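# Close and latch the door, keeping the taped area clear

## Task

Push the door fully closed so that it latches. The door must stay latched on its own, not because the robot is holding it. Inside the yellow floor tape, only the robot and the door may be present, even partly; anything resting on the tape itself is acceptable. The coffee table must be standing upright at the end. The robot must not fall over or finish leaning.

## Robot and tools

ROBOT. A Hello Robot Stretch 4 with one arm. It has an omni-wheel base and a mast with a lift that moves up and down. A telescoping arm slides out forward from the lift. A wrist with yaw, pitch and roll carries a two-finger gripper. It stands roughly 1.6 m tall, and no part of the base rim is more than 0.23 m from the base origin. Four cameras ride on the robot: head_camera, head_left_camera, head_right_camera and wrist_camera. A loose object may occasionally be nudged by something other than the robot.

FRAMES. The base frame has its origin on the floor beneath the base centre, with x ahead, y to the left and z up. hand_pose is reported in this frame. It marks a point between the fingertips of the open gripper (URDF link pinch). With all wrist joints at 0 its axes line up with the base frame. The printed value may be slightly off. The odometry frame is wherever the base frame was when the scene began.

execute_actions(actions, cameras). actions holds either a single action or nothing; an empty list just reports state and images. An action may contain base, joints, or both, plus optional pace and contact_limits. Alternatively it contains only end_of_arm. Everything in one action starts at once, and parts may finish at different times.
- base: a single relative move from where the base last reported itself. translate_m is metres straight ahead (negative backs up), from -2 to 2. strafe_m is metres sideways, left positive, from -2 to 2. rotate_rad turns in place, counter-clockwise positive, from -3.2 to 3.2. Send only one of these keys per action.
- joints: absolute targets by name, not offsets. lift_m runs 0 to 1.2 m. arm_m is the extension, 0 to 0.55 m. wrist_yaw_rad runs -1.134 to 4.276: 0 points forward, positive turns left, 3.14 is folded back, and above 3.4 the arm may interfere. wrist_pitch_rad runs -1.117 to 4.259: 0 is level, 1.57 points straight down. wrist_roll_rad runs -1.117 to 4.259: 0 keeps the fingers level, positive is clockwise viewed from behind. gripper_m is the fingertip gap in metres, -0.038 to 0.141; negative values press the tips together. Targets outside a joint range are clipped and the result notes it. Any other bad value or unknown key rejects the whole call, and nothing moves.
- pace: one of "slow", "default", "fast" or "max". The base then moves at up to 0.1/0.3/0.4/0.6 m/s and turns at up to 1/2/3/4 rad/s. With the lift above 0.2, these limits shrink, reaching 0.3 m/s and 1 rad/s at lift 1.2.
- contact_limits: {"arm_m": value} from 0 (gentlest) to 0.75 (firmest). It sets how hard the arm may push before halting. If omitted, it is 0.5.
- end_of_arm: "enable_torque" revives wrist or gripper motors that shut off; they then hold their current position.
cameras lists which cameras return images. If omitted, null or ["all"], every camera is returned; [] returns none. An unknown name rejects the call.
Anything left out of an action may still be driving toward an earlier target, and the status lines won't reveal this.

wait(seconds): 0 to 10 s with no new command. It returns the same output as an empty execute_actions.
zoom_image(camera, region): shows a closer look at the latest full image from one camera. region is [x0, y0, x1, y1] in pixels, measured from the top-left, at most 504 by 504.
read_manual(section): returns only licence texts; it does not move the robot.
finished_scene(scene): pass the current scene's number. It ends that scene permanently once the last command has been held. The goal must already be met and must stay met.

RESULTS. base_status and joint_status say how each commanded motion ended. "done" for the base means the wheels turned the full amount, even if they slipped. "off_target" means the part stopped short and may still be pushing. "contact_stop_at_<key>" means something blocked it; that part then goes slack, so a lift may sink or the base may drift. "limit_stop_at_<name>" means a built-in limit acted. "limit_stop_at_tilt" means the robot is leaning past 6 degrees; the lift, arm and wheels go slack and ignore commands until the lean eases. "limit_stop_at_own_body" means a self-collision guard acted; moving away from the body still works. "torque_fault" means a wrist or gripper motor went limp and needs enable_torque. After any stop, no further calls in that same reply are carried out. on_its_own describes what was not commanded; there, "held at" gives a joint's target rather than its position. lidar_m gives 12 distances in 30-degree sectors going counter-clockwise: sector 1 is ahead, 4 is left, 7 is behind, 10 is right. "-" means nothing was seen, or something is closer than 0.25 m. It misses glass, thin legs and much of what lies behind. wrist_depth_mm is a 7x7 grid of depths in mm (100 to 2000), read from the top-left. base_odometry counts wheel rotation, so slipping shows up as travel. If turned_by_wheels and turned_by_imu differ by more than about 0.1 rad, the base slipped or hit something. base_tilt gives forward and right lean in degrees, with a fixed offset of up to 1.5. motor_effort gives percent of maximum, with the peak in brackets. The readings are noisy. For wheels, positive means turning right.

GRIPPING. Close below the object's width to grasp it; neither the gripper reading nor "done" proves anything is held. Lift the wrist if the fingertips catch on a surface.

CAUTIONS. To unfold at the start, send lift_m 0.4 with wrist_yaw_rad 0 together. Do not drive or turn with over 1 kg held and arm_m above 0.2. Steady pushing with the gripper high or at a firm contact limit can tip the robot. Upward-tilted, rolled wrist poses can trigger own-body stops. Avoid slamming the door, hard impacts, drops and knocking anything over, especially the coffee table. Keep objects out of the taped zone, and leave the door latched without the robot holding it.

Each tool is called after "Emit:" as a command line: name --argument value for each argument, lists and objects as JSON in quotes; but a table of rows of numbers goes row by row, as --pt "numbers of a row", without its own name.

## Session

Emit:
execute_actions --actions '[]'

Scene clock: 0.00 s.
base_odometry: x=+0.000 y=+0.000 heading=+0.000 (m, m, rad; odometry frame)
turned_by_wheels: +0.000 (rad since the last result)
turned_by_imu: +0.000 (rad since the last result)
base_tilt: forward=+1.0 right=-0.8 (deg)
lidar_m: 0.82 0.89 0.67 0.66 0.72 0.90 0.86 0.94 1.36 1.33 1.10 0.85
base_status: not commanded
joint_positions: lift_m=+0.254 arm_m=-0.002 wrist_yaw_rad=+3.028 wrist_pitch_rad=-0.013 wrist_roll_rad=-0.011 gripper_m=+0.057
joint_status: not commanded
motor_effort: lift_m=+19 arm_m=+0 wrist_yaw_rad=+1 wrist_pitch_rad=-6 wrist_roll_rad=-1 gripper_m=-4 wheel_0=+0 wheel_1=+0 wheel_2=+0 (%)
hand_pose: x=-0.1074 y=+0.1194 z=+0.4359 quat_wxyz=(+0.057, +0.006, -0.006, +0.998) (m; base frame)
wrist_depth_mm: - 147 1008 1008 991 991 878 / - 130 1025 1008 991 960 891 / - 137 225 1008 1008 991 891 / 120 147 1008 1025 976 991 904 / 1042 1025 991 991 991 991 878 / 1025 1008 200 1008 198 976 854 / 1008 1008 1008 111 976 976 842
pictures: head_camera, head_left_camera, head_right_camera, wrist_camera
Images, in order (width x height): head_camera 420x560, head_left_camera 420x672, head_right_camera 420x672, wrist_camera 616x392.

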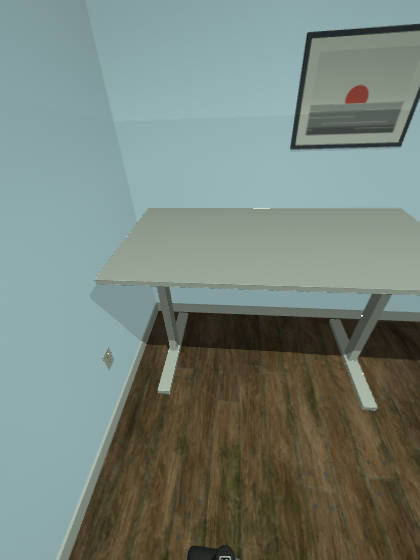

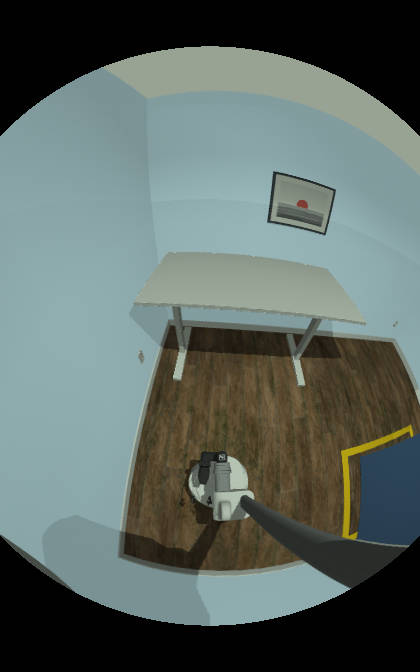

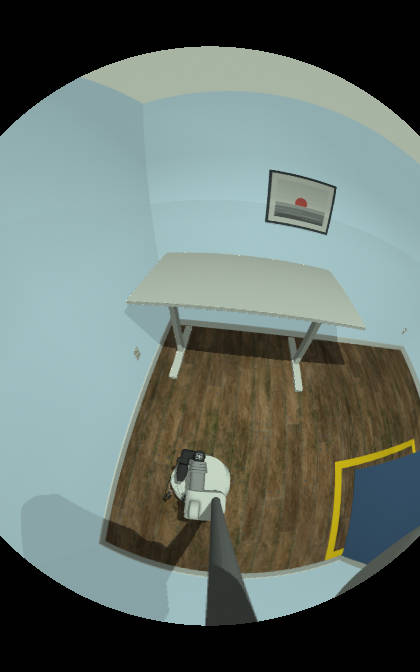

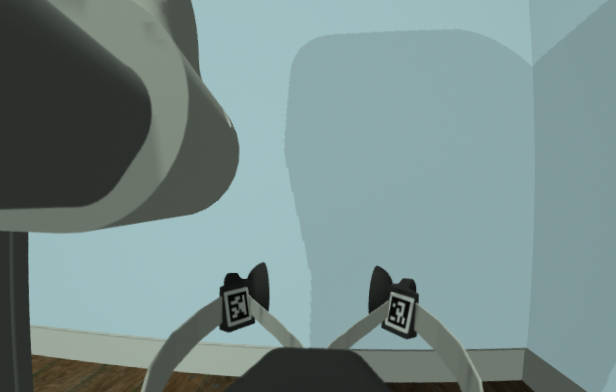

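Emit:
execute_actions --actions '[{"base":{"rotate_rad":3.1},"joints":{"lift_m":0.15}}]' --cameras '[]'

Emit:
execute_actions --actions '[{"base":{"translate_m":-0.42}}]' --cameras '["head_left_camera"]'

Emit:
execute_actions --actions '[{"base":{"strafe_m":1.2}}]' --cameras '["head_left_camera","head_camera"]'

Scene clock: 3.80 s.
base_odometry: x=+0.000 y=+0.000 heading=+3.100 (m, m, rad; odometry frame)
turned_by_wheels: +3.100 (rad since the last result)
turned_by_imu: +3.067 (rad since the last result)
base_tilt: forward=+1.0 right=-0.8 (deg)
lidar_m: 0.85 0.93 1.35 1.29 1.13 0.85 0.83 0.89 0.67 0.66 0.74 0.88
base_status: done
joint_positions: lift_m=+0.150 arm_m=-0.002 wrist_yaw_rad=+3.028 wrist_pitch_rad=-0.013 wrist_roll_rad=-0.011 gripper_m=+0.057
joint_status: all done
motor_effort: lift_m=+15(17) arm_m=-1(0) wrist_yaw_rad=-2(1) wrist_pitch_rad=-7(7) wrist_roll_rad=-1(2) gripper_m=-3(3) wheel_0=-2(13) wheel_1=-2(6) wheel_2=-2(8) (%)
hand_pose: x=-0.1074 y=+0.1195 z=+0.3323 quat_wxyz=(+0.057, +0.006, -0.006, +0.998) (m; base frame)
wrist_depth_mm: - 147 1160 1205 1160 1138 1098 / - 130 1336 1808 1708 1397 1756 / - 137 225 1708 1756 1661 1756 / 121 147 1708 1756 1756 1756 1708 / 1008 1430 1708 1708 1708 1756 1708 / 1060 1182 201 1336 196 1336 1281 / 820 809 842 111 904 831 891
pictures: none
No camera images: the call's "cameras" was empty. Leave "cameras" out to get every camera's image.

Scene clock: 6.70 s.
base_odometry: x=+0.420 y=-0.018 heading=+3.099 (m, m, rad; odometry frame)
turned_by_wheels: +0.000 (rad since the last result)
turned_by_imu: +0.000 (rad since the last result)
base_tilt: forward=+1.0 right=-0.9 (deg)
lidar_m: 1.28 1.35 1.40 3.05 0.58 0.42 0.42 0.44 0.64 0.63 0.69 1.00
base_status: done
joint_positions: lift_m=+0.150 arm_m=-0.002 wrist_yaw_rad=+3.028 wrist_pitch_rad=-0.013 wrist_roll_rad=-0.011 gripper_m=+0.057
joint_status: not commanded
motor_effort: lift_m=+15(15) arm_m=+0(0) wrist_yaw_rad=-1(0) wrist_pitch_rad=-7(8) wrist_roll_rad=-2(1) gripper_m=-3(2) wheel_0=-2(10) wheel_1=-1(6) wheel_2=-1(10) (%)
hand_pose: x=-0.1074 y=+0.1195 z=+0.3323 quat_wxyz=(+0.057, +0.006, -0.006, +0.998) (m; base frame)
wrist_depth_mm: - 147 1160 1182 1160 1160 1042 / - 131 1336 1308 1336 1336 1336 / - 137 225 1308 1397 1308 1366 / 121 146 1281 1336 1308 1308 1336 / 991 1308 1336 1308 1308 1281 1308 / 1025 1042 199 1336 197 1336 1138 / 759 798 842 111 891 854 891
pictures: head_left_camera
Images, in order (width x height): head_left_camera 420x672.

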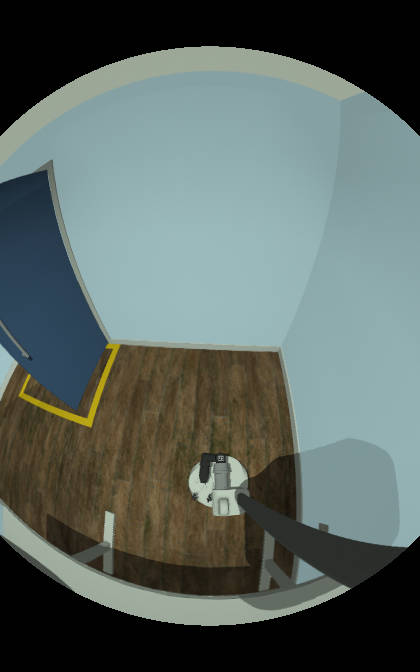

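Scene clock: 12.03 s.
base_odometry: x=+0.369 y=-1.217 heading=+3.099 (m, m, rad; odometry frame)
turned_by_wheels: +0.000 (rad since the last result)
turned_by_imu: +0.002 (rad since the last result)
base_tilt: forward=+1.1 right=-0.8 (deg)
lidar_m: 0.53 0.51 1.54 1.84 1.51 1.15 0.75 0.42 0.53 1.83 1.85 1.40
base_status: done
joint_positions: lift_m=+0.150 arm_m=-0.002 wrist_yaw_rad=+3.028 wrist_pitch_rad=-0.013 wrist_roll_rad=-0.011 gripper_m=+0.057
joint_status: not commanded
motor_effort: lift_m=+15(16) arm_m=-1(0) wrist_yaw_rad=-1(1) wrist_pitch_rad=-7(7) wrist_roll_rad=-2(2) gripper_m=-3(4) wheel_0=-1(11) wheel_1=+1(11) wheel_2=+0(0) (%)
hand_pose: x=-0.1074 y=+0.1194 z=+0.3322 quat_wxyz=(+0.057, +0.006, -0.006, +0.998) (m; base frame)
wrist_depth_mm: - 147 1281 1281 1281 1281 1255 / - 130 1281 1255 1281 1255 1281 / - 137 225 1281 1255 1255 1255 / 121 147 1281 1255 1255 1255 1255 / 1281 1281 1281 1308 1229 1229 1255 / 1205 1042 200 1229 197 1255 1229 / 831 788 866 111 891 854 878
pictures: head_camera, head_left_camera
Images, in order (width x height): head_camera 420x560, head_left_camera 420x672.

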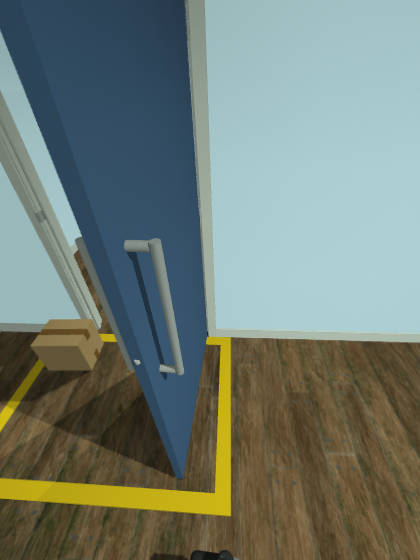

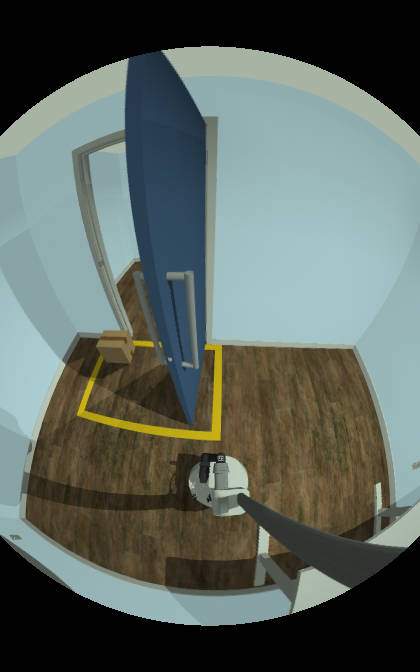

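Emit:
execute_actions --actions '[{"base":{"rotate_rad":-0.05}}]' --cameras '[]'

Emit:
execute_actions --actions '[{"base":{"strafe_m":0.5}}]' --cameras '["head_left_camera","head_camera"]'

Scene clock: 13.63 s.
base_odometry: x=+0.369 y=-1.217 heading=+3.050 (m, m, rad; odometry frame)
turned_by_wheels: -0.050 (rad since the last result)
turned_by_imu: -0.049 (rad since the last result)
base_tilt: forward=+1.0 right=-0.9 (deg)
lidar_m: 0.55 0.51 1.48 1.85 1.62 1.16 0.93 0.44 0.51 1.55 1.90 1.43
base_status: done
joint_positions: lift_m=+0.150 arm_m=-0.002 wrist_yaw_rad=+3.028 wrist_pitch_rad=-0.013 wrist_roll_rad=-0.011 gripper_m=+0.057
joint_status: not commanded
motor_effort: lift_m=+15(16) arm_m=-1(0) wrist_yaw_rad=+0(0) wrist_pitch_rad=-7(5) wrist_roll_rad=-1(2) gripper_m=-3(4) wheel_0=+3(3) wheel_1=+0(5) wheel_2=+2(6) (%)
hand_pose: x=-0.1074 y=+0.1194 z=+0.3322 quat_wxyz=(+0.057, +0.006, -0.006, +0.998) (m; base frame)
wrist_depth_mm: - 147 1255 1308 1308 1308 1308 / - 131 1255 1255 1281 1281 1281 / - 137 224 1281 1281 1308 1281 / 121 147 1229 1281 1255 1308 1336 / 1205 1255 1255 1281 1281 1255 1281 / 1118 1042 200 1229 197 1308 1281 / 778 798 842 111 891 831 904
pictures: none
No camera images: the call's "cameras" was empty. Leave "cameras" out to get every camera's image.

Scene clock: 16.63 s.
base_odometry: x=+0.323 y=-1.715 heading=+3.050 (m, m, rad; odometry frame)
turned_by_wheels: +0.000 (rad since the last result)
turned_by_imu: +0.001 (rad since the last result)
base_tilt: forward=+1.0 right=-0.8 (deg)
lidar_m: 1.10 1.12 1.45 1.35 1.42 1.17 1.12 1.07 0.84 1.54 1.95 0.51
base_status: done
joint_positions: lift_m=+0.150 arm_m=-0.002 wrist_yaw_rad=+3.028 wrist_pitch_rad=-0.013 wrist_roll_rad=-0.011 gripper_m=+0.057
joint_status: not commanded
motor_effort: lift_m=+15(15) arm_m=-1(1) wrist_yaw_rad=+0(1) wrist_pitch_rad=-8(7) wrist_roll_rad=-1(2) gripper_m=-4(5) wheel_0=+1(6) wheel_1=+0(10) wheel_2=+0(1) (%)
hand_pose: x=-0.1074 y=+0.1194 z=+0.3322 quat_wxyz=(+0.057, +0.006, -0.006, +0.998) (m; base frame)
wrist_depth_mm: - 147 1255 1255 1281 1308 1336 / - 130 1255 1255 1281 1308 1308 / - 137 226 1255 1281 1255 1281 / 121 147 1255 1255 1281 1255 1281 / 1229 1229 1255 1255 1255 1308 1281 / 1160 1205 200 1229 196 1281 1308 / 831 798 842 110 891 831 891
pictures: head_camera, head_left_camera
Images, in order (width x height): head_camera 420x560, head_left_camera 420x672.

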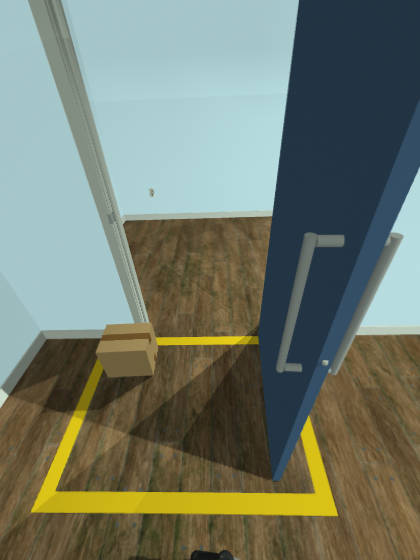

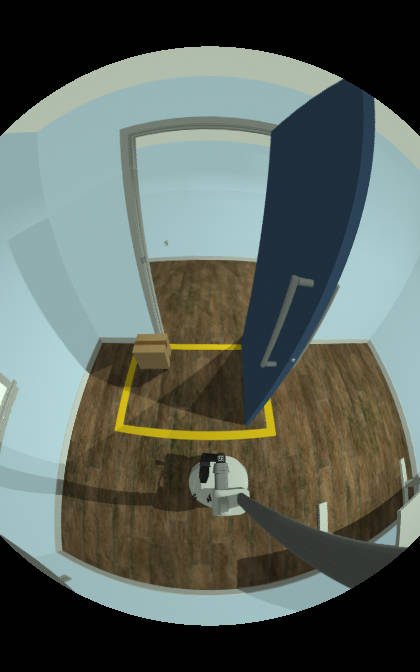

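Emit:
execute_actions --actions '[{"base":{"translate_m":1.12}}]' --cameras '["head_left_camera"]'

Emit:
execute_actions --actions '[{"base":{"strafe_m":0.65},"pace":"slow"}]' --cameras '["head_left_camera"]'

Scene clock: 22.93 s.
base_odometry: x=-0.792 y=-1.612 heading=+3.050 (m, m, rad; odometry frame)
turned_by_wheels: +0.000 (rad since the last result)
turned_by_imu: +0.004 (rad since the last result)
base_tilt: forward=+1.0 right=-0.8 (deg)
lidar_m: 2.48 1.95 0.47 0.40 1.46 1.97 2.22 0.38 0.27 0.26 0.27 0.51
base_status: done
joint_positions: lift_m=+0.150 arm_m=-0.002 wrist_yaw_rad=+3.028 wrist_pitch_rad=-0.013 wrist_roll_rad=-0.011 gripper_m=+0.057
joint_status: not commanded
motor_effort: lift_m=+16(15) arm_m=+0(0) wrist_yaw_rad=+0(0) wrist_pitch_rad=-9(8) wrist_roll_rad=-2(2) gripper_m=-4(3) wheel_0=+2(3) wheel_1=+1(6) wheel_2=+0(9) (%)
hand_pose: x=-0.1074 y=+0.1194 z=+0.3322 quat_wxyz=(+0.057, +0.006, -0.006, +0.998) (m; base frame)
wrist_depth_mm: - 147 - - - - 1708 / - 131 - - - - 1756 / - 137 225 - - - 1756 / 120 147 - - - - 1808 / 508 1756 - - - - 1708 / 535 1060 200 1366 197 1336 1336 / 544 715 842 111 878 842 891
pictures: head_left_camera
Images, in order (width x height): head_left_camera 420x672.

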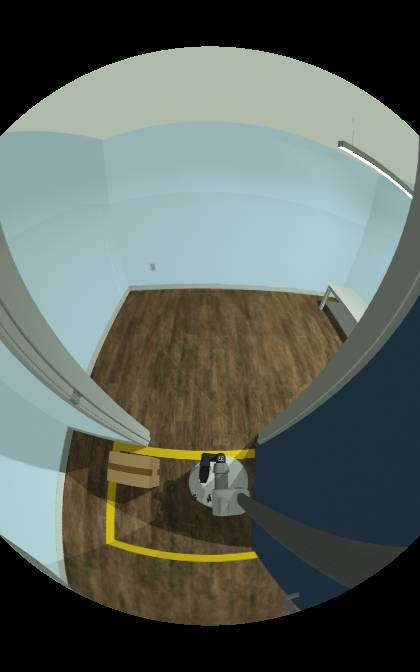

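Scene clock: 30.57 s.
base_odometry: x=-0.852 y=-2.259 heading=+3.050 (m, m, rad; odometry frame)
turned_by_wheels: +0.000 (rad since the last result)
turned_by_imu: +0.002 (rad since the last result)
base_tilt: forward=+1.0 right=-0.9 (deg)
lidar_m: 0.25 0.27 0.26 0.26 0.77 1.06 2.23 2.07 0.94 0.90 0.99 0.27
base_status: done
joint_positions: lift_m=+0.150 arm_m=-0.002 wrist_yaw_rad=+3.028 wrist_pitch_rad=-0.013 wrist_roll_rad=-0.011 gripper_m=+0.057
joint_status: not commanded
motor_effort: lift_m=+16(16) arm_m=+0(1) wrist_yaw_rad=-1(1) wrist_pitch_rad=-9(5) wrist_roll_rad=-1(1) gripper_m=-6(4) wheel_0=-10(10) wheel_1=+8(13) wheel_2=+0(3) (%)
hand_pose: x=-0.1074 y=+0.1195 z=+0.3322 quat_wxyz=(+0.057, +0.006, -0.006, +0.998) (m; base frame)
wrist_depth_mm: - 147 - - - 1255 866 / - 130 - - - 1229 878 / - 137 224 - - 1255 891 / 121 147 - - - 1255 891 / 1921 - - - - 1255 891 / 1182 1229 201 1336 197 1118 866 / 809 820 820 110 904 842 820
pictures: head_left_camera
Images, in order (width x height): head_left_camera 420x672.

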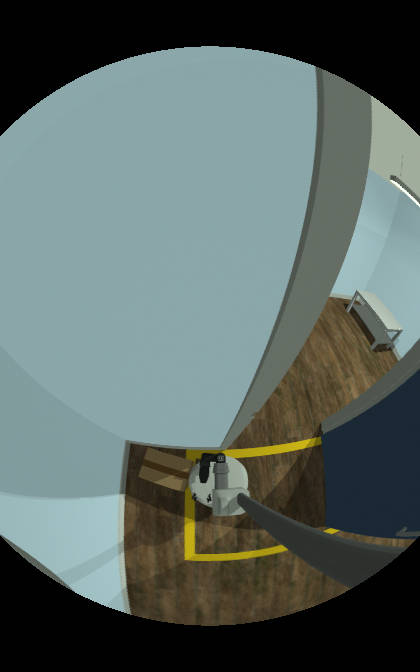

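Emit:
execute_actions --actions '[{"base":{"strafe_m":0.07},"pace":"slow"}]' --cameras '[]'

Emit:
execute_actions --actions '[{"base":{"strafe_m":-0.06}}]' --cameras '[]'

Emit:
execute_actions --actions '[{"base":{"translate_m":-1.0}}]' --cameras '["head_camera"]'

Emit:
execute_actions --actions '[{"base":{"strafe_m":-1.3}}]' --cameras '["head_left_camera"]'

Scene clock: 33.63 s.
base_odometry: x=-0.858 y=-2.328 heading=+3.050 (m, m, rad; odometry frame)
turned_by_wheels: +0.000 (rad since the last result)
turned_by_imu: +0.001 (rad since the last result)
base_tilt: forward=+1.0 right=-0.9 (deg)
lidar_m: 0.25 0.27 0.25 0.26 0.69 0.97 2.23 2.14 1.02 0.98 1.08 0.26
base_status: done
joint_positions: lift_m=+0.150 arm_m=-0.002 wrist_yaw_rad=+3.028 wrist_pitch_rad=-0.013 wrist_roll_rad=-0.011 gripper_m=+0.057
joint_status: not commanded
motor_effort: lift_m=+15(15) arm_m=+0(1) wrist_yaw_rad=-1(1) wrist_pitch_rad=-8(6) wrist_roll_rad=-1(2) gripper_m=-4(4) wheel_0=-9(12) wheel_1=+6(13) wheel_2=-1(2) (%)
hand_pose: x=-0.1074 y=+0.1195 z=+0.3322 quat_wxyz=(+0.057, +0.006, -0.006, +0.998) (m; base frame)
wrist_depth_mm: - 147 - - - 1118 778 / - 130 - - - 1098 798 / - 137 224 - - 1138 798 / 120 147 - - - 1098 788 / 1983 - - - 1921 1118 788 / 1182 1229 202 1308 196 1042 768 / 831 809 842 110 891 842 741
pictures: none
No camera images: the call's "cameras" was empty. Leave "cameras" out to get every camera's image.

Scene clock: 34.83 s.
base_odometry: x=-0.853 y=-2.268 heading=+3.050 (m, m, rad; odometry frame)
turned_by_wheels: +0.000 (rad since the last result)
turned_by_imu: +0.001 (rad since the last result)
base_tilt: forward=+1.1 right=-0.9 (deg)
lidar_m: 0.25 0.25 0.25 0.27 0.74 1.05 2.23 2.04 0.95 0.91 1.02 0.25
base_status: done
joint_positions: lift_m=+0.150 arm_m=-0.002 wrist_yaw_rad=+3.028 wrist_pitch_rad=-0.013 wrist_roll_rad=-0.011 gripper_m=+0.057
joint_status: not commanded
motor_effort: lift_m=+15(15) arm_m=+0(0) wrist_yaw_rad=+1(1) wrist_pitch_rad=-6(6) wrist_roll_rad=-2(2) gripper_m=-4(4) wheel_0=+2(5) wheel_1=+0(8) wheel_2=+0(1) (%)
hand_pose: x=-0.1074 y=+0.1195 z=+0.3322 quat_wxyz=(+0.057, +0.006, -0.006, +0.998) (m; base frame)
wrist_depth_mm: - 147 - - - 1229 878 / - 131 - - - 1229 878 / - 137 225 - - 1229 866 / 121 147 - - - 1205 878 / 1863 - - - - 1229 878 / 1182 1229 200 1308 196 1118 854 / 831 798 842 111 891 842 809
pictures: none
No camera images: the call's "cameras" was empty. Leave "cameras" out to get every camera's image.

Scene clock: 39.67 s.
base_odometry: x=+0.143 y=-2.360 heading=+3.050 (m, m, rad; odometry frame)
turned_by_wheels: +0.000 (rad since the last result)
turned_by_imu: -0.001 (rad since the last result)
base_tilt: forward=+1.1 right=-0.9 (deg)
lidar_m: 1.06 0.95 0.72 0.68 0.72 1.06 1.23 1.28 1.48 1.97 0.94 1.33
base_status: done
joint_positions: lift_m=+0.150 arm_m=-0.002 wrist_yaw_rad=+3.028 wrist_pitch_rad=-0.013 wrist_roll_rad=-0.011 gripper_m=+0.057
joint_status: not commanded
motor_effort: lift_m=+15(16) arm_m=-1(0) wrist_yaw_rad=-1(0) wrist_pitch_rad=-7(7) wrist_roll_rad=-1(2) gripper_m=-4(3) wheel_0=-2(7) wheel_1=-2(7) wheel_2=+1(13) (%)
hand_pose: x=-0.1074 y=+0.1195 z=+0.3322 quat_wxyz=(+0.057, +0.006, -0.006, +0.998) (m; base frame)
wrist_depth_mm: - 147 1366 1366 1366 1255 866 / - 131 1366 1397 1430 1281 891 / - 137 225 1397 1397 1255 891 / 121 146 1397 1336 1397 1229 891 / 1281 1336 1308 1397 1397 1229 891 / 1182 1229 200 1336 197 1118 842 / 820 809 831 111 891 831 820
pictures: head_camera
Images, in order (width x height): head_camera 420x560.

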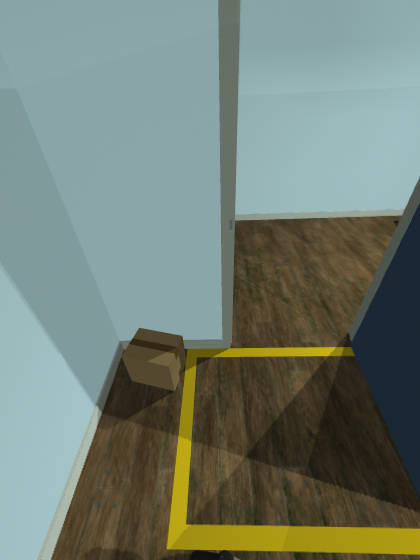

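Scene clock: 45.33 s.
base_odometry: x=+0.262 y=-1.066 heading=+3.050 (m, m, rad; odometry frame)
turned_by_wheels: +0.000 (rad since the last result)
turned_by_imu: +0.001 (rad since the last result)
base_tilt: forward=+1.1 right=-0.9 (deg)
lidar_m: 1.18 0.49 0.49 1.98 1.78 1.29 0.47 0.47 0.70 1.70 1.78 1.29
base_status: done
joint_positions: lift_m=+0.150 arm_m=-0.002 wrist_yaw_rad=+3.028 wrist_pitch_rad=-0.013 wrist_roll_rad=-0.011 gripper_m=+0.057
joint_status: not commanded
motor_effort: lift_m=+16(15) arm_m=+0(0) wrist_yaw_rad=+0(1) wrist_pitch_rad=-5(6) wrist_roll_rad=-2(1) gripper_m=-5(3) wheel_0=+1(4) wheel_1=+1(10) wheel_2=+1(1) (%)
hand_pose: x=-0.1074 y=+0.1194 z=+0.3322 quat_wxyz=(+0.057, +0.006, -0.006, +0.998) (m; base frame)
wrist_depth_mm: - 147 1229 1366 1366 1397 1464 / - 130 1366 1430 1430 1430 1430 / - 137 225 1366 1366 1430 1397 / 121 147 1336 1366 1397 1430 1397 / 1336 1366 1366 1366 1397 1397 1430 / 1160 1098 200 1308 197 1336 1281 / 820 778 842 111 891 842 891
pictures: head_left_camera
Images, in order (width x height): head_left_camera 420x672.

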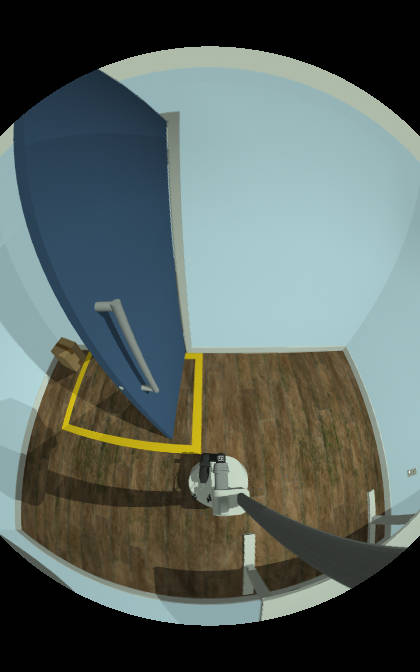

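Emit:
execute_actions --actions '[{"base":{"translate_m":0.5}}]' --cameras '[]'

Emit:
execute_actions --actions '[{"base":{"rotate_rad":-0.5}}]' --cameras '[]'

Emit:
execute_actions --actions '[{"base":{"strafe_m":0.7},"pace":"slow"}]' --cameras '[]'

Emit:
execute_actions --actions '[{"base":{"rotate_rad":-1.08},"pace":"slow"}]' --cameras '[]'

Emit:
execute_actions --actions '[{"base":{"translate_m":-0.22},"pace":"slow"}]' --cameras '[]'

Emit:
execute_actions --actions '[{"base":{"strafe_m":0.2},"pace":"slow"}]' --cameras '["head_left_camera","wrist_camera"]'

Scene clock: 50.80 s.
base_odometry: x=-0.236 y=-1.020 heading=+3.050 (m, m, rad; odometry frame)
turned_by_wheels: +0.000 (rad since the last result)
turned_by_imu: +0.003 (rad since the last result)
base_tilt: forward=+1.0 right=-0.9 (deg)
lidar_m: 0.73 0.43 0.33 0.29 0.29 1.78 0.96 1.03 1.46 1.71 1.07 0.77
base_status: done
joint_positions: lift_m=+0.150 arm_m=-0.002 wrist_yaw_rad=+3.028 wrist_pitch_rad=-0.013 wrist_roll_rad=-0.011 gripper_m=+0.057
joint_status: not commanded
motor_effort: lift_m=+16(15) arm_m=+0(1) wrist_yaw_rad=-1(1) wrist_pitch_rad=-6(6) wrist_roll_rad=-2(2) gripper_m=-5(3) wheel_0=+2(2) wheel_1=+1(5) wheel_2=+0(10) (%)
hand_pose: x=-0.1074 y=+0.1194 z=+0.3322 quat_wxyz=(+0.057, +0.006, -0.006, +0.998) (m; base frame)
wrist_depth_mm: - 147 1182 1921 1863 1983 1921 / - 130 1499 1921 1921 1863 1863 / - 137 224 1863 1921 1863 1983 / 121 147 1863 1921 1921 1863 - / 1808 1863 1863 1921 1921 1921 1921 / 1160 1205 200 1308 197 1336 1281 / 820 798 842 111 878 842 891
pictures: none
No camera images: the call's "cameras" was empty. Leave "cameras" out to get every camera's image.

Scene clock: 52.07 s.
base_odometry: x=-0.236 y=-1.020 heading=+2.550 (m, m, rad; odometry frame)
turned_by_wheels: -0.500 (rad since the last result)
turned_by_imu: -0.494 (rad since the last result)
base_tilt: forward=+1.0 right=-0.9 (deg)
lidar_m: 0.77 0.73 0.46 0.34 0.29 0.30 1.79 0.98 1.05 1.45 1.69 1.05
base_status: done
joint_positions: lift_m=+0.150 arm_m=-0.002 wrist_yaw_rad=+3.028 wrist_pitch_rad=-0.013 wrist_roll_rad=-0.011 gripper_m=+0.057
joint_status: not commanded
motor_effort: lift_m=+16(15) arm_m=-1(0) wrist_yaw_rad=+0(1) wrist_pitch_rad=-5(7) wrist_roll_rad=-2(1) gripper_m=-5(3) wheel_0=+2(6) wheel_1=+0(6) wheel_2=+0(8) (%)
hand_pose: x=-0.1074 y=+0.1194 z=+0.3322 quat_wxyz=(+0.057, +0.006, -0.006, +0.998) (m; base frame)
wrist_depth_mm: - 147 1983 - - 351 296 / - 131 1863 - - 353 297 / - 137 224 - - 355 297 / 120 147 1863 - - 353 296 / 1499 1708 1921 - - 349 294 / 1182 1255 200 1336 197 343 293 / 831 809 842 111 854 320 289
pictures: none
No camera images: the call's "cameras" was empty. Leave "cameras" out to get every camera's image.

Scene clock: 60.20 s.
base_odometry: x=-0.626 y=-1.601 heading=+2.550 (m, m, rad; odometry frame)
turned_by_wheels: +0.000 (rad since the last result)
turned_by_imu: +0.003 (rad since the last result)
base_tilt: forward=+1.1 right=-0.9 (deg)
lidar_m: 0.31 0.25 0.25 0.25 0.35 1.46 2.12 2.08 1.54 1.97 1.50 0.58
base_status: done
joint_positions: lift_m=+0.150 arm_m=-0.002 wrist_yaw_rad=+3.028 wrist_pitch_rad=-0.013 wrist_roll_rad=-0.011 gripper_m=+0.057
joint_status: not commanded
motor_effort: lift_m=+16(16) arm_m=+0(0) wrist_yaw_rad=+0(1) wrist_pitch_rad=-7(7) wrist_roll_rad=-1(1) gripper_m=-3(5) wheel_0=-3(10) wheel_1=+1(9) wheel_2=+1(3) (%)
hand_pose: x=-0.1074 y=+0.1195 z=+0.3322 quat_wxyz=(+0.057, +0.006, -0.006, +0.998) (m; base frame)
wrist_depth_mm: - 147 - - 1983 1499 1281 / - 131 - - 1921 1537 1229 / - 137 224 - 1921 1499 1255 / 121 147 - - 1983 1499 1255 / 1808 1983 - - 1921 1499 1229 / 1182 1229 200 1366 197 1366 1182 / 831 798 842 111 904 831 891
pictures: none
No camera images: the call's "cameras" was empty. Leave "cameras" out to get every camera's image.

Scene clock: 62.57 s.
base_odometry: x=-0.626 y=-1.601 heading=+1.470 (m, m, rad; odometry frame)
turned_by_wheels: -1.079 (rad since the last result)
turned_by_imu: -1.067 (rad since the last result)
base_tilt: forward=+1.1 right=-0.9 (deg)
lidar_m: 1.70 0.60 0.31 0.25 0.25 0.25 0.38 1.47 2.00 2.07 1.48 1.88
base_status: done
joint_positions: lift_m=+0.150 arm_m=-0.002 wrist_yaw_rad=+3.028 wrist_pitch_rad=-0.013 wrist_roll_rad=-0.011 gripper_m=+0.057
joint_status: not commanded
motor_effort: lift_m=+16(15) arm_m=+0(1) wrist_yaw_rad=+0(1) wrist_pitch_rad=-7(8) wrist_roll_rad=-1(2) gripper_m=-3(4) wheel_0=+3(9) wheel_1=+2(5) wheel_2=+3(5) (%)
hand_pose: x=-0.1074 y=+0.1195 z=+0.3322 quat_wxyz=(+0.057, +0.006, -0.006, +0.998) (m; base frame)
wrist_depth_mm: - 147 1537 484 332 249 - / - 130 1499 480 332 249 214 / - 137 225 473 329 250 214 / 121 147 615 477 327 250 213 / 1464 1499 1499 469 325 247 212 / 1182 1229 200 433 196 245 209 / 820 809 820 111 314 224 -
pictures: none
No camera images: the call's "cameras" was empty. Leave "cameras" out to get every camera's image.

Scene clock: 66.03 s.
base_odometry: x=-0.648 y=-1.820 heading=+1.470 (m, m, rad; odometry frame)
turned_by_wheels: +0.000 (rad since the last result)
turned_by_imu: +0.000 (rad since the last result)
base_tilt: forward=+1.0 right=-0.9 (deg)
lidar_m: 1.73 0.52 0.26 0.25 - 0.25 1.19 1.24 1.65 2.07 1.60 1.86
base_status: done
joint_positions: lift_m=+0.150 arm_m=-0.002 wrist_yaw_rad=+3.028 wrist_pitch_rad=-0.013 wrist_roll_rad=-0.011 gripper_m=+0.057
joint_status: not commanded
motor_effort: lift_m=+15(16) arm_m=-1(0) wrist_yaw_rad=+1(1) wrist_pitch_rad=-5(6) wrist_roll_rad=-2(2) gripper_m=-5(5) wheel_0=-3(3) wheel_1=-2(6) wheel_2=+2(9) (%)
hand_pose: x=-0.1074 y=+0.1195 z=+0.3322 quat_wxyz=(+0.057, +0.006, -0.006, +0.998) (m; base frame)
wrist_depth_mm: - 147 1308 418 271 198 - / - 131 1308 418 272 198 167 / - 137 225 413 270 198 167 / 121 147 1308 407 270 196 167 / 1255 1281 1308 404 266 196 165 / 1160 1229 200 377 196 193 164 / 831 809 842 110 255 177 -
pictures: none
No camera images: the call's "cameras" was empty. Leave "cameras" out to get every camera's image.

Scene clock: 69.17 s.
base_odometry: x=-0.847 y=-1.800 heading=+1.470 (m, m, rad; odometry frame)
turned_by_wheels: +0.000 (rad since the last result)
turned_by_imu: +0.001 (rad since the last result)
base_tilt: forward=+1.0 right=-0.8 (deg)
lidar_m: 0.92 0.27 0.25 - 0.25 0.27 0.70 1.24 1.67 2.29 1.75 2.16
base_status: done
joint_positions: lift_m=+0.150 arm_m=-0.002 wrist_yaw_rad=+3.028 wrist_pitch_rad=-0.013 wrist_roll_rad=-0.011 gripper_m=+0.057
joint_status: not commanded
motor_effort: lift_m=+15(16) arm_m=+0(1) wrist_yaw_rad=+0(1) wrist_pitch_rad=-6(7) wrist_roll_rad=-2(2) gripper_m=-5(4) wheel_0=-2(8) wheel_1=+1(6) wheel_2=+0(2) (%)
hand_pose: x=-0.1074 y=+0.1195 z=+0.3322 quat_wxyz=(+0.057, +0.006, -0.006, +0.998) (m; base frame)
wrist_depth_mm: - 147 1308 1336 357 202 - / - 130 1308 1308 357 204 - / - 137 225 1308 353 204 157 / 121 147 1336 1336 355 204 156 / 1281 1336 946 976 345 202 156 / 1182 1229 200 854 197 198 - / 842 798 842 110 319 172 -
pictures: head_left_camera, wrist_camera
Images, in order (width x height): head_left_camera 420x672, wrist_camera 616x392.

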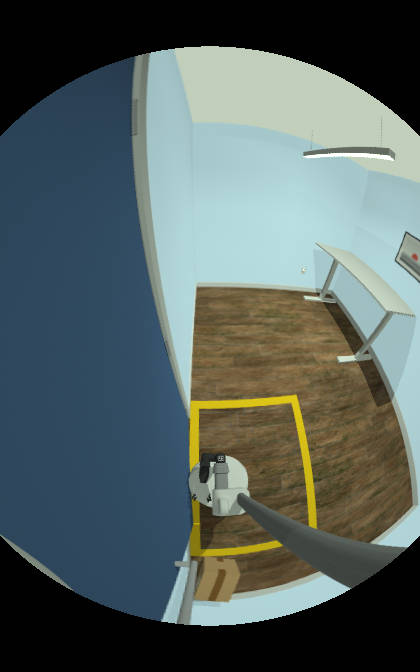

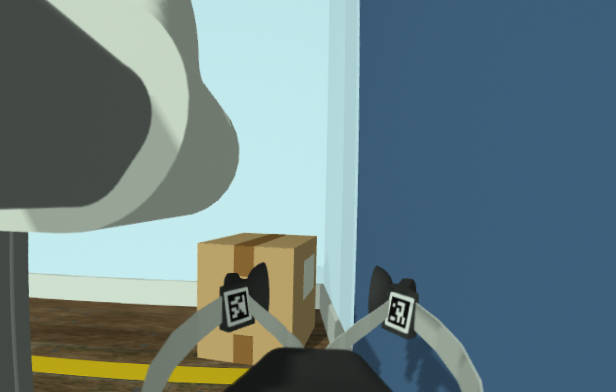

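Emit:
execute_actions --actions '[{"base":{"strafe_m":0.05},"pace":"slow"}]' --cameras '["wrist_camera"]'

Emit:
execute_actions --actions '[{"base":{"strafe_m":-0.12}}]' --cameras '["wrist_camera"]'

Scene clock: 71.40 s.
base_odometry: x=-0.896 y=-1.795 heading=+1.470 (m, m, rad; odometry frame)
turned_by_wheels: +0.000 (rad since the last result)
turned_by_imu: -0.008 (rad since the last result)
base_tilt: forward=+1.1 right=-0.8 (deg)
lidar_m: 0.83 0.30 0.25 - 0.25 0.28 0.71 1.22 1.67 2.32 1.77 2.17
base_status: done
joint_positions: lift_m=+0.150 arm_m=-0.002 wrist_yaw_rad=+3.028 wrist_pitch_rad=-0.013 wrist_roll_rad=-0.011 gripper_m=+0.057
joint_status: not commanded
motor_effort: lift_m=+16(16) arm_m=+0(0) wrist_yaw_rad=+0(1) wrist_pitch_rad=-6(8) wrist_roll_rad=-1(2) gripper_m=-2(3) wheel_0=-15(22) wheel_1=+18(21) wheel_2=-1(4) (%)
hand_pose: x=-0.1074 y=+0.1195 z=+0.3322 quat_wxyz=(+0.057, +0.006, -0.006, +0.998) (m; base frame)
wrist_depth_mm: - 147 1308 1336 387 206 - / - 130 1336 1336 382 206 - / - 137 224 1336 384 208 158 / 120 147 1308 1308 379 207 157 / 1308 1281 842 976 373 205 156 / 1182 1205 200 866 196 200 - / 831 798 831 111 338 174 -
pictures: wrist_camera
Images, in order (width x height): wrist_camera 616x392.

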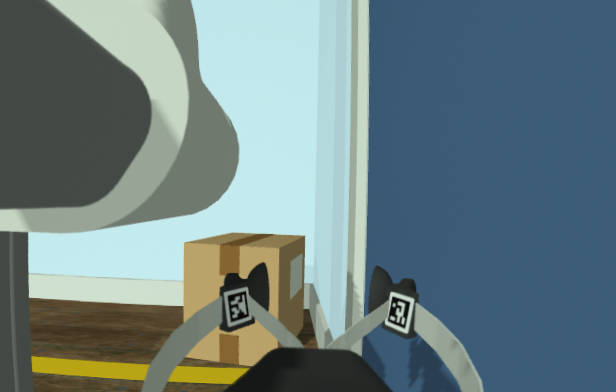

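Scene clock: 72.97 s.
base_odometry: x=-0.776 y=-1.807 heading=+1.470 (m, m, rad; odometry frame)
turned_by_wheels: +0.000 (rad since the last result)
turned_by_imu: +0.001 (rad since the last result)
base_tilt: forward=+1.0 right=-0.8 (deg)
lidar_m: 1.33 0.44 0.33 0.31 0.32 0.39 0.72 1.23 1.65 2.20 1.71 1.98
base_status: done
joint_positions: lift_m=+0.150 arm_m=-0.002 wrist_yaw_rad=+3.028 wrist_pitch_rad=-0.013 wrist_roll_rad=-0.011 gripper_m=+0.057
joint_status: not commanded
motor_effort: lift_m=+16(16) arm_m=-1(1) wrist_yaw_rad=+0(1) wrist_pitch_rad=-6(7) wrist_roll_rad=-2(1) gripper_m=-4(2) wheel_0=+1(14) wheel_1=+1(16) wheel_2=+0(2) (%)
hand_pose: x=-0.1074 y=+0.1195 z=+0.3322 quat_wxyz=(+0.057, +0.006, -0.006, +0.998) (m; base frame)
wrist_depth_mm: - 147 1366 1366 788 424 310 / - 131 1336 1308 788 427 312 / - 137 224 1336 788 430 319 / 121 147 1308 1308 778 421 314 / 1281 1281 1308 866 768 421 312 / 1182 1205 200 866 196 410 307 / 831 798 842 111 668 357 303
pictures: wrist_camera
Images, in order (width x height): wrist_camera 616x392.

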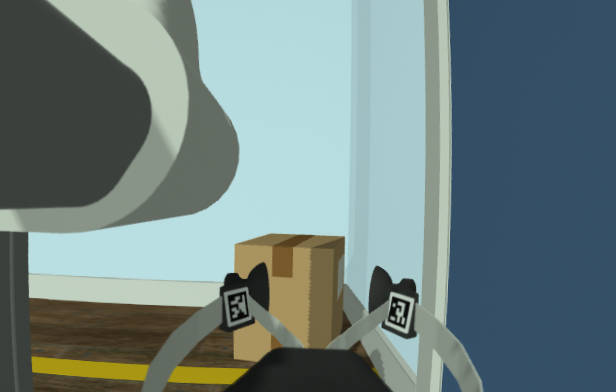

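Emit:
finished_scene --scene 2

The scene is finished: the task was done.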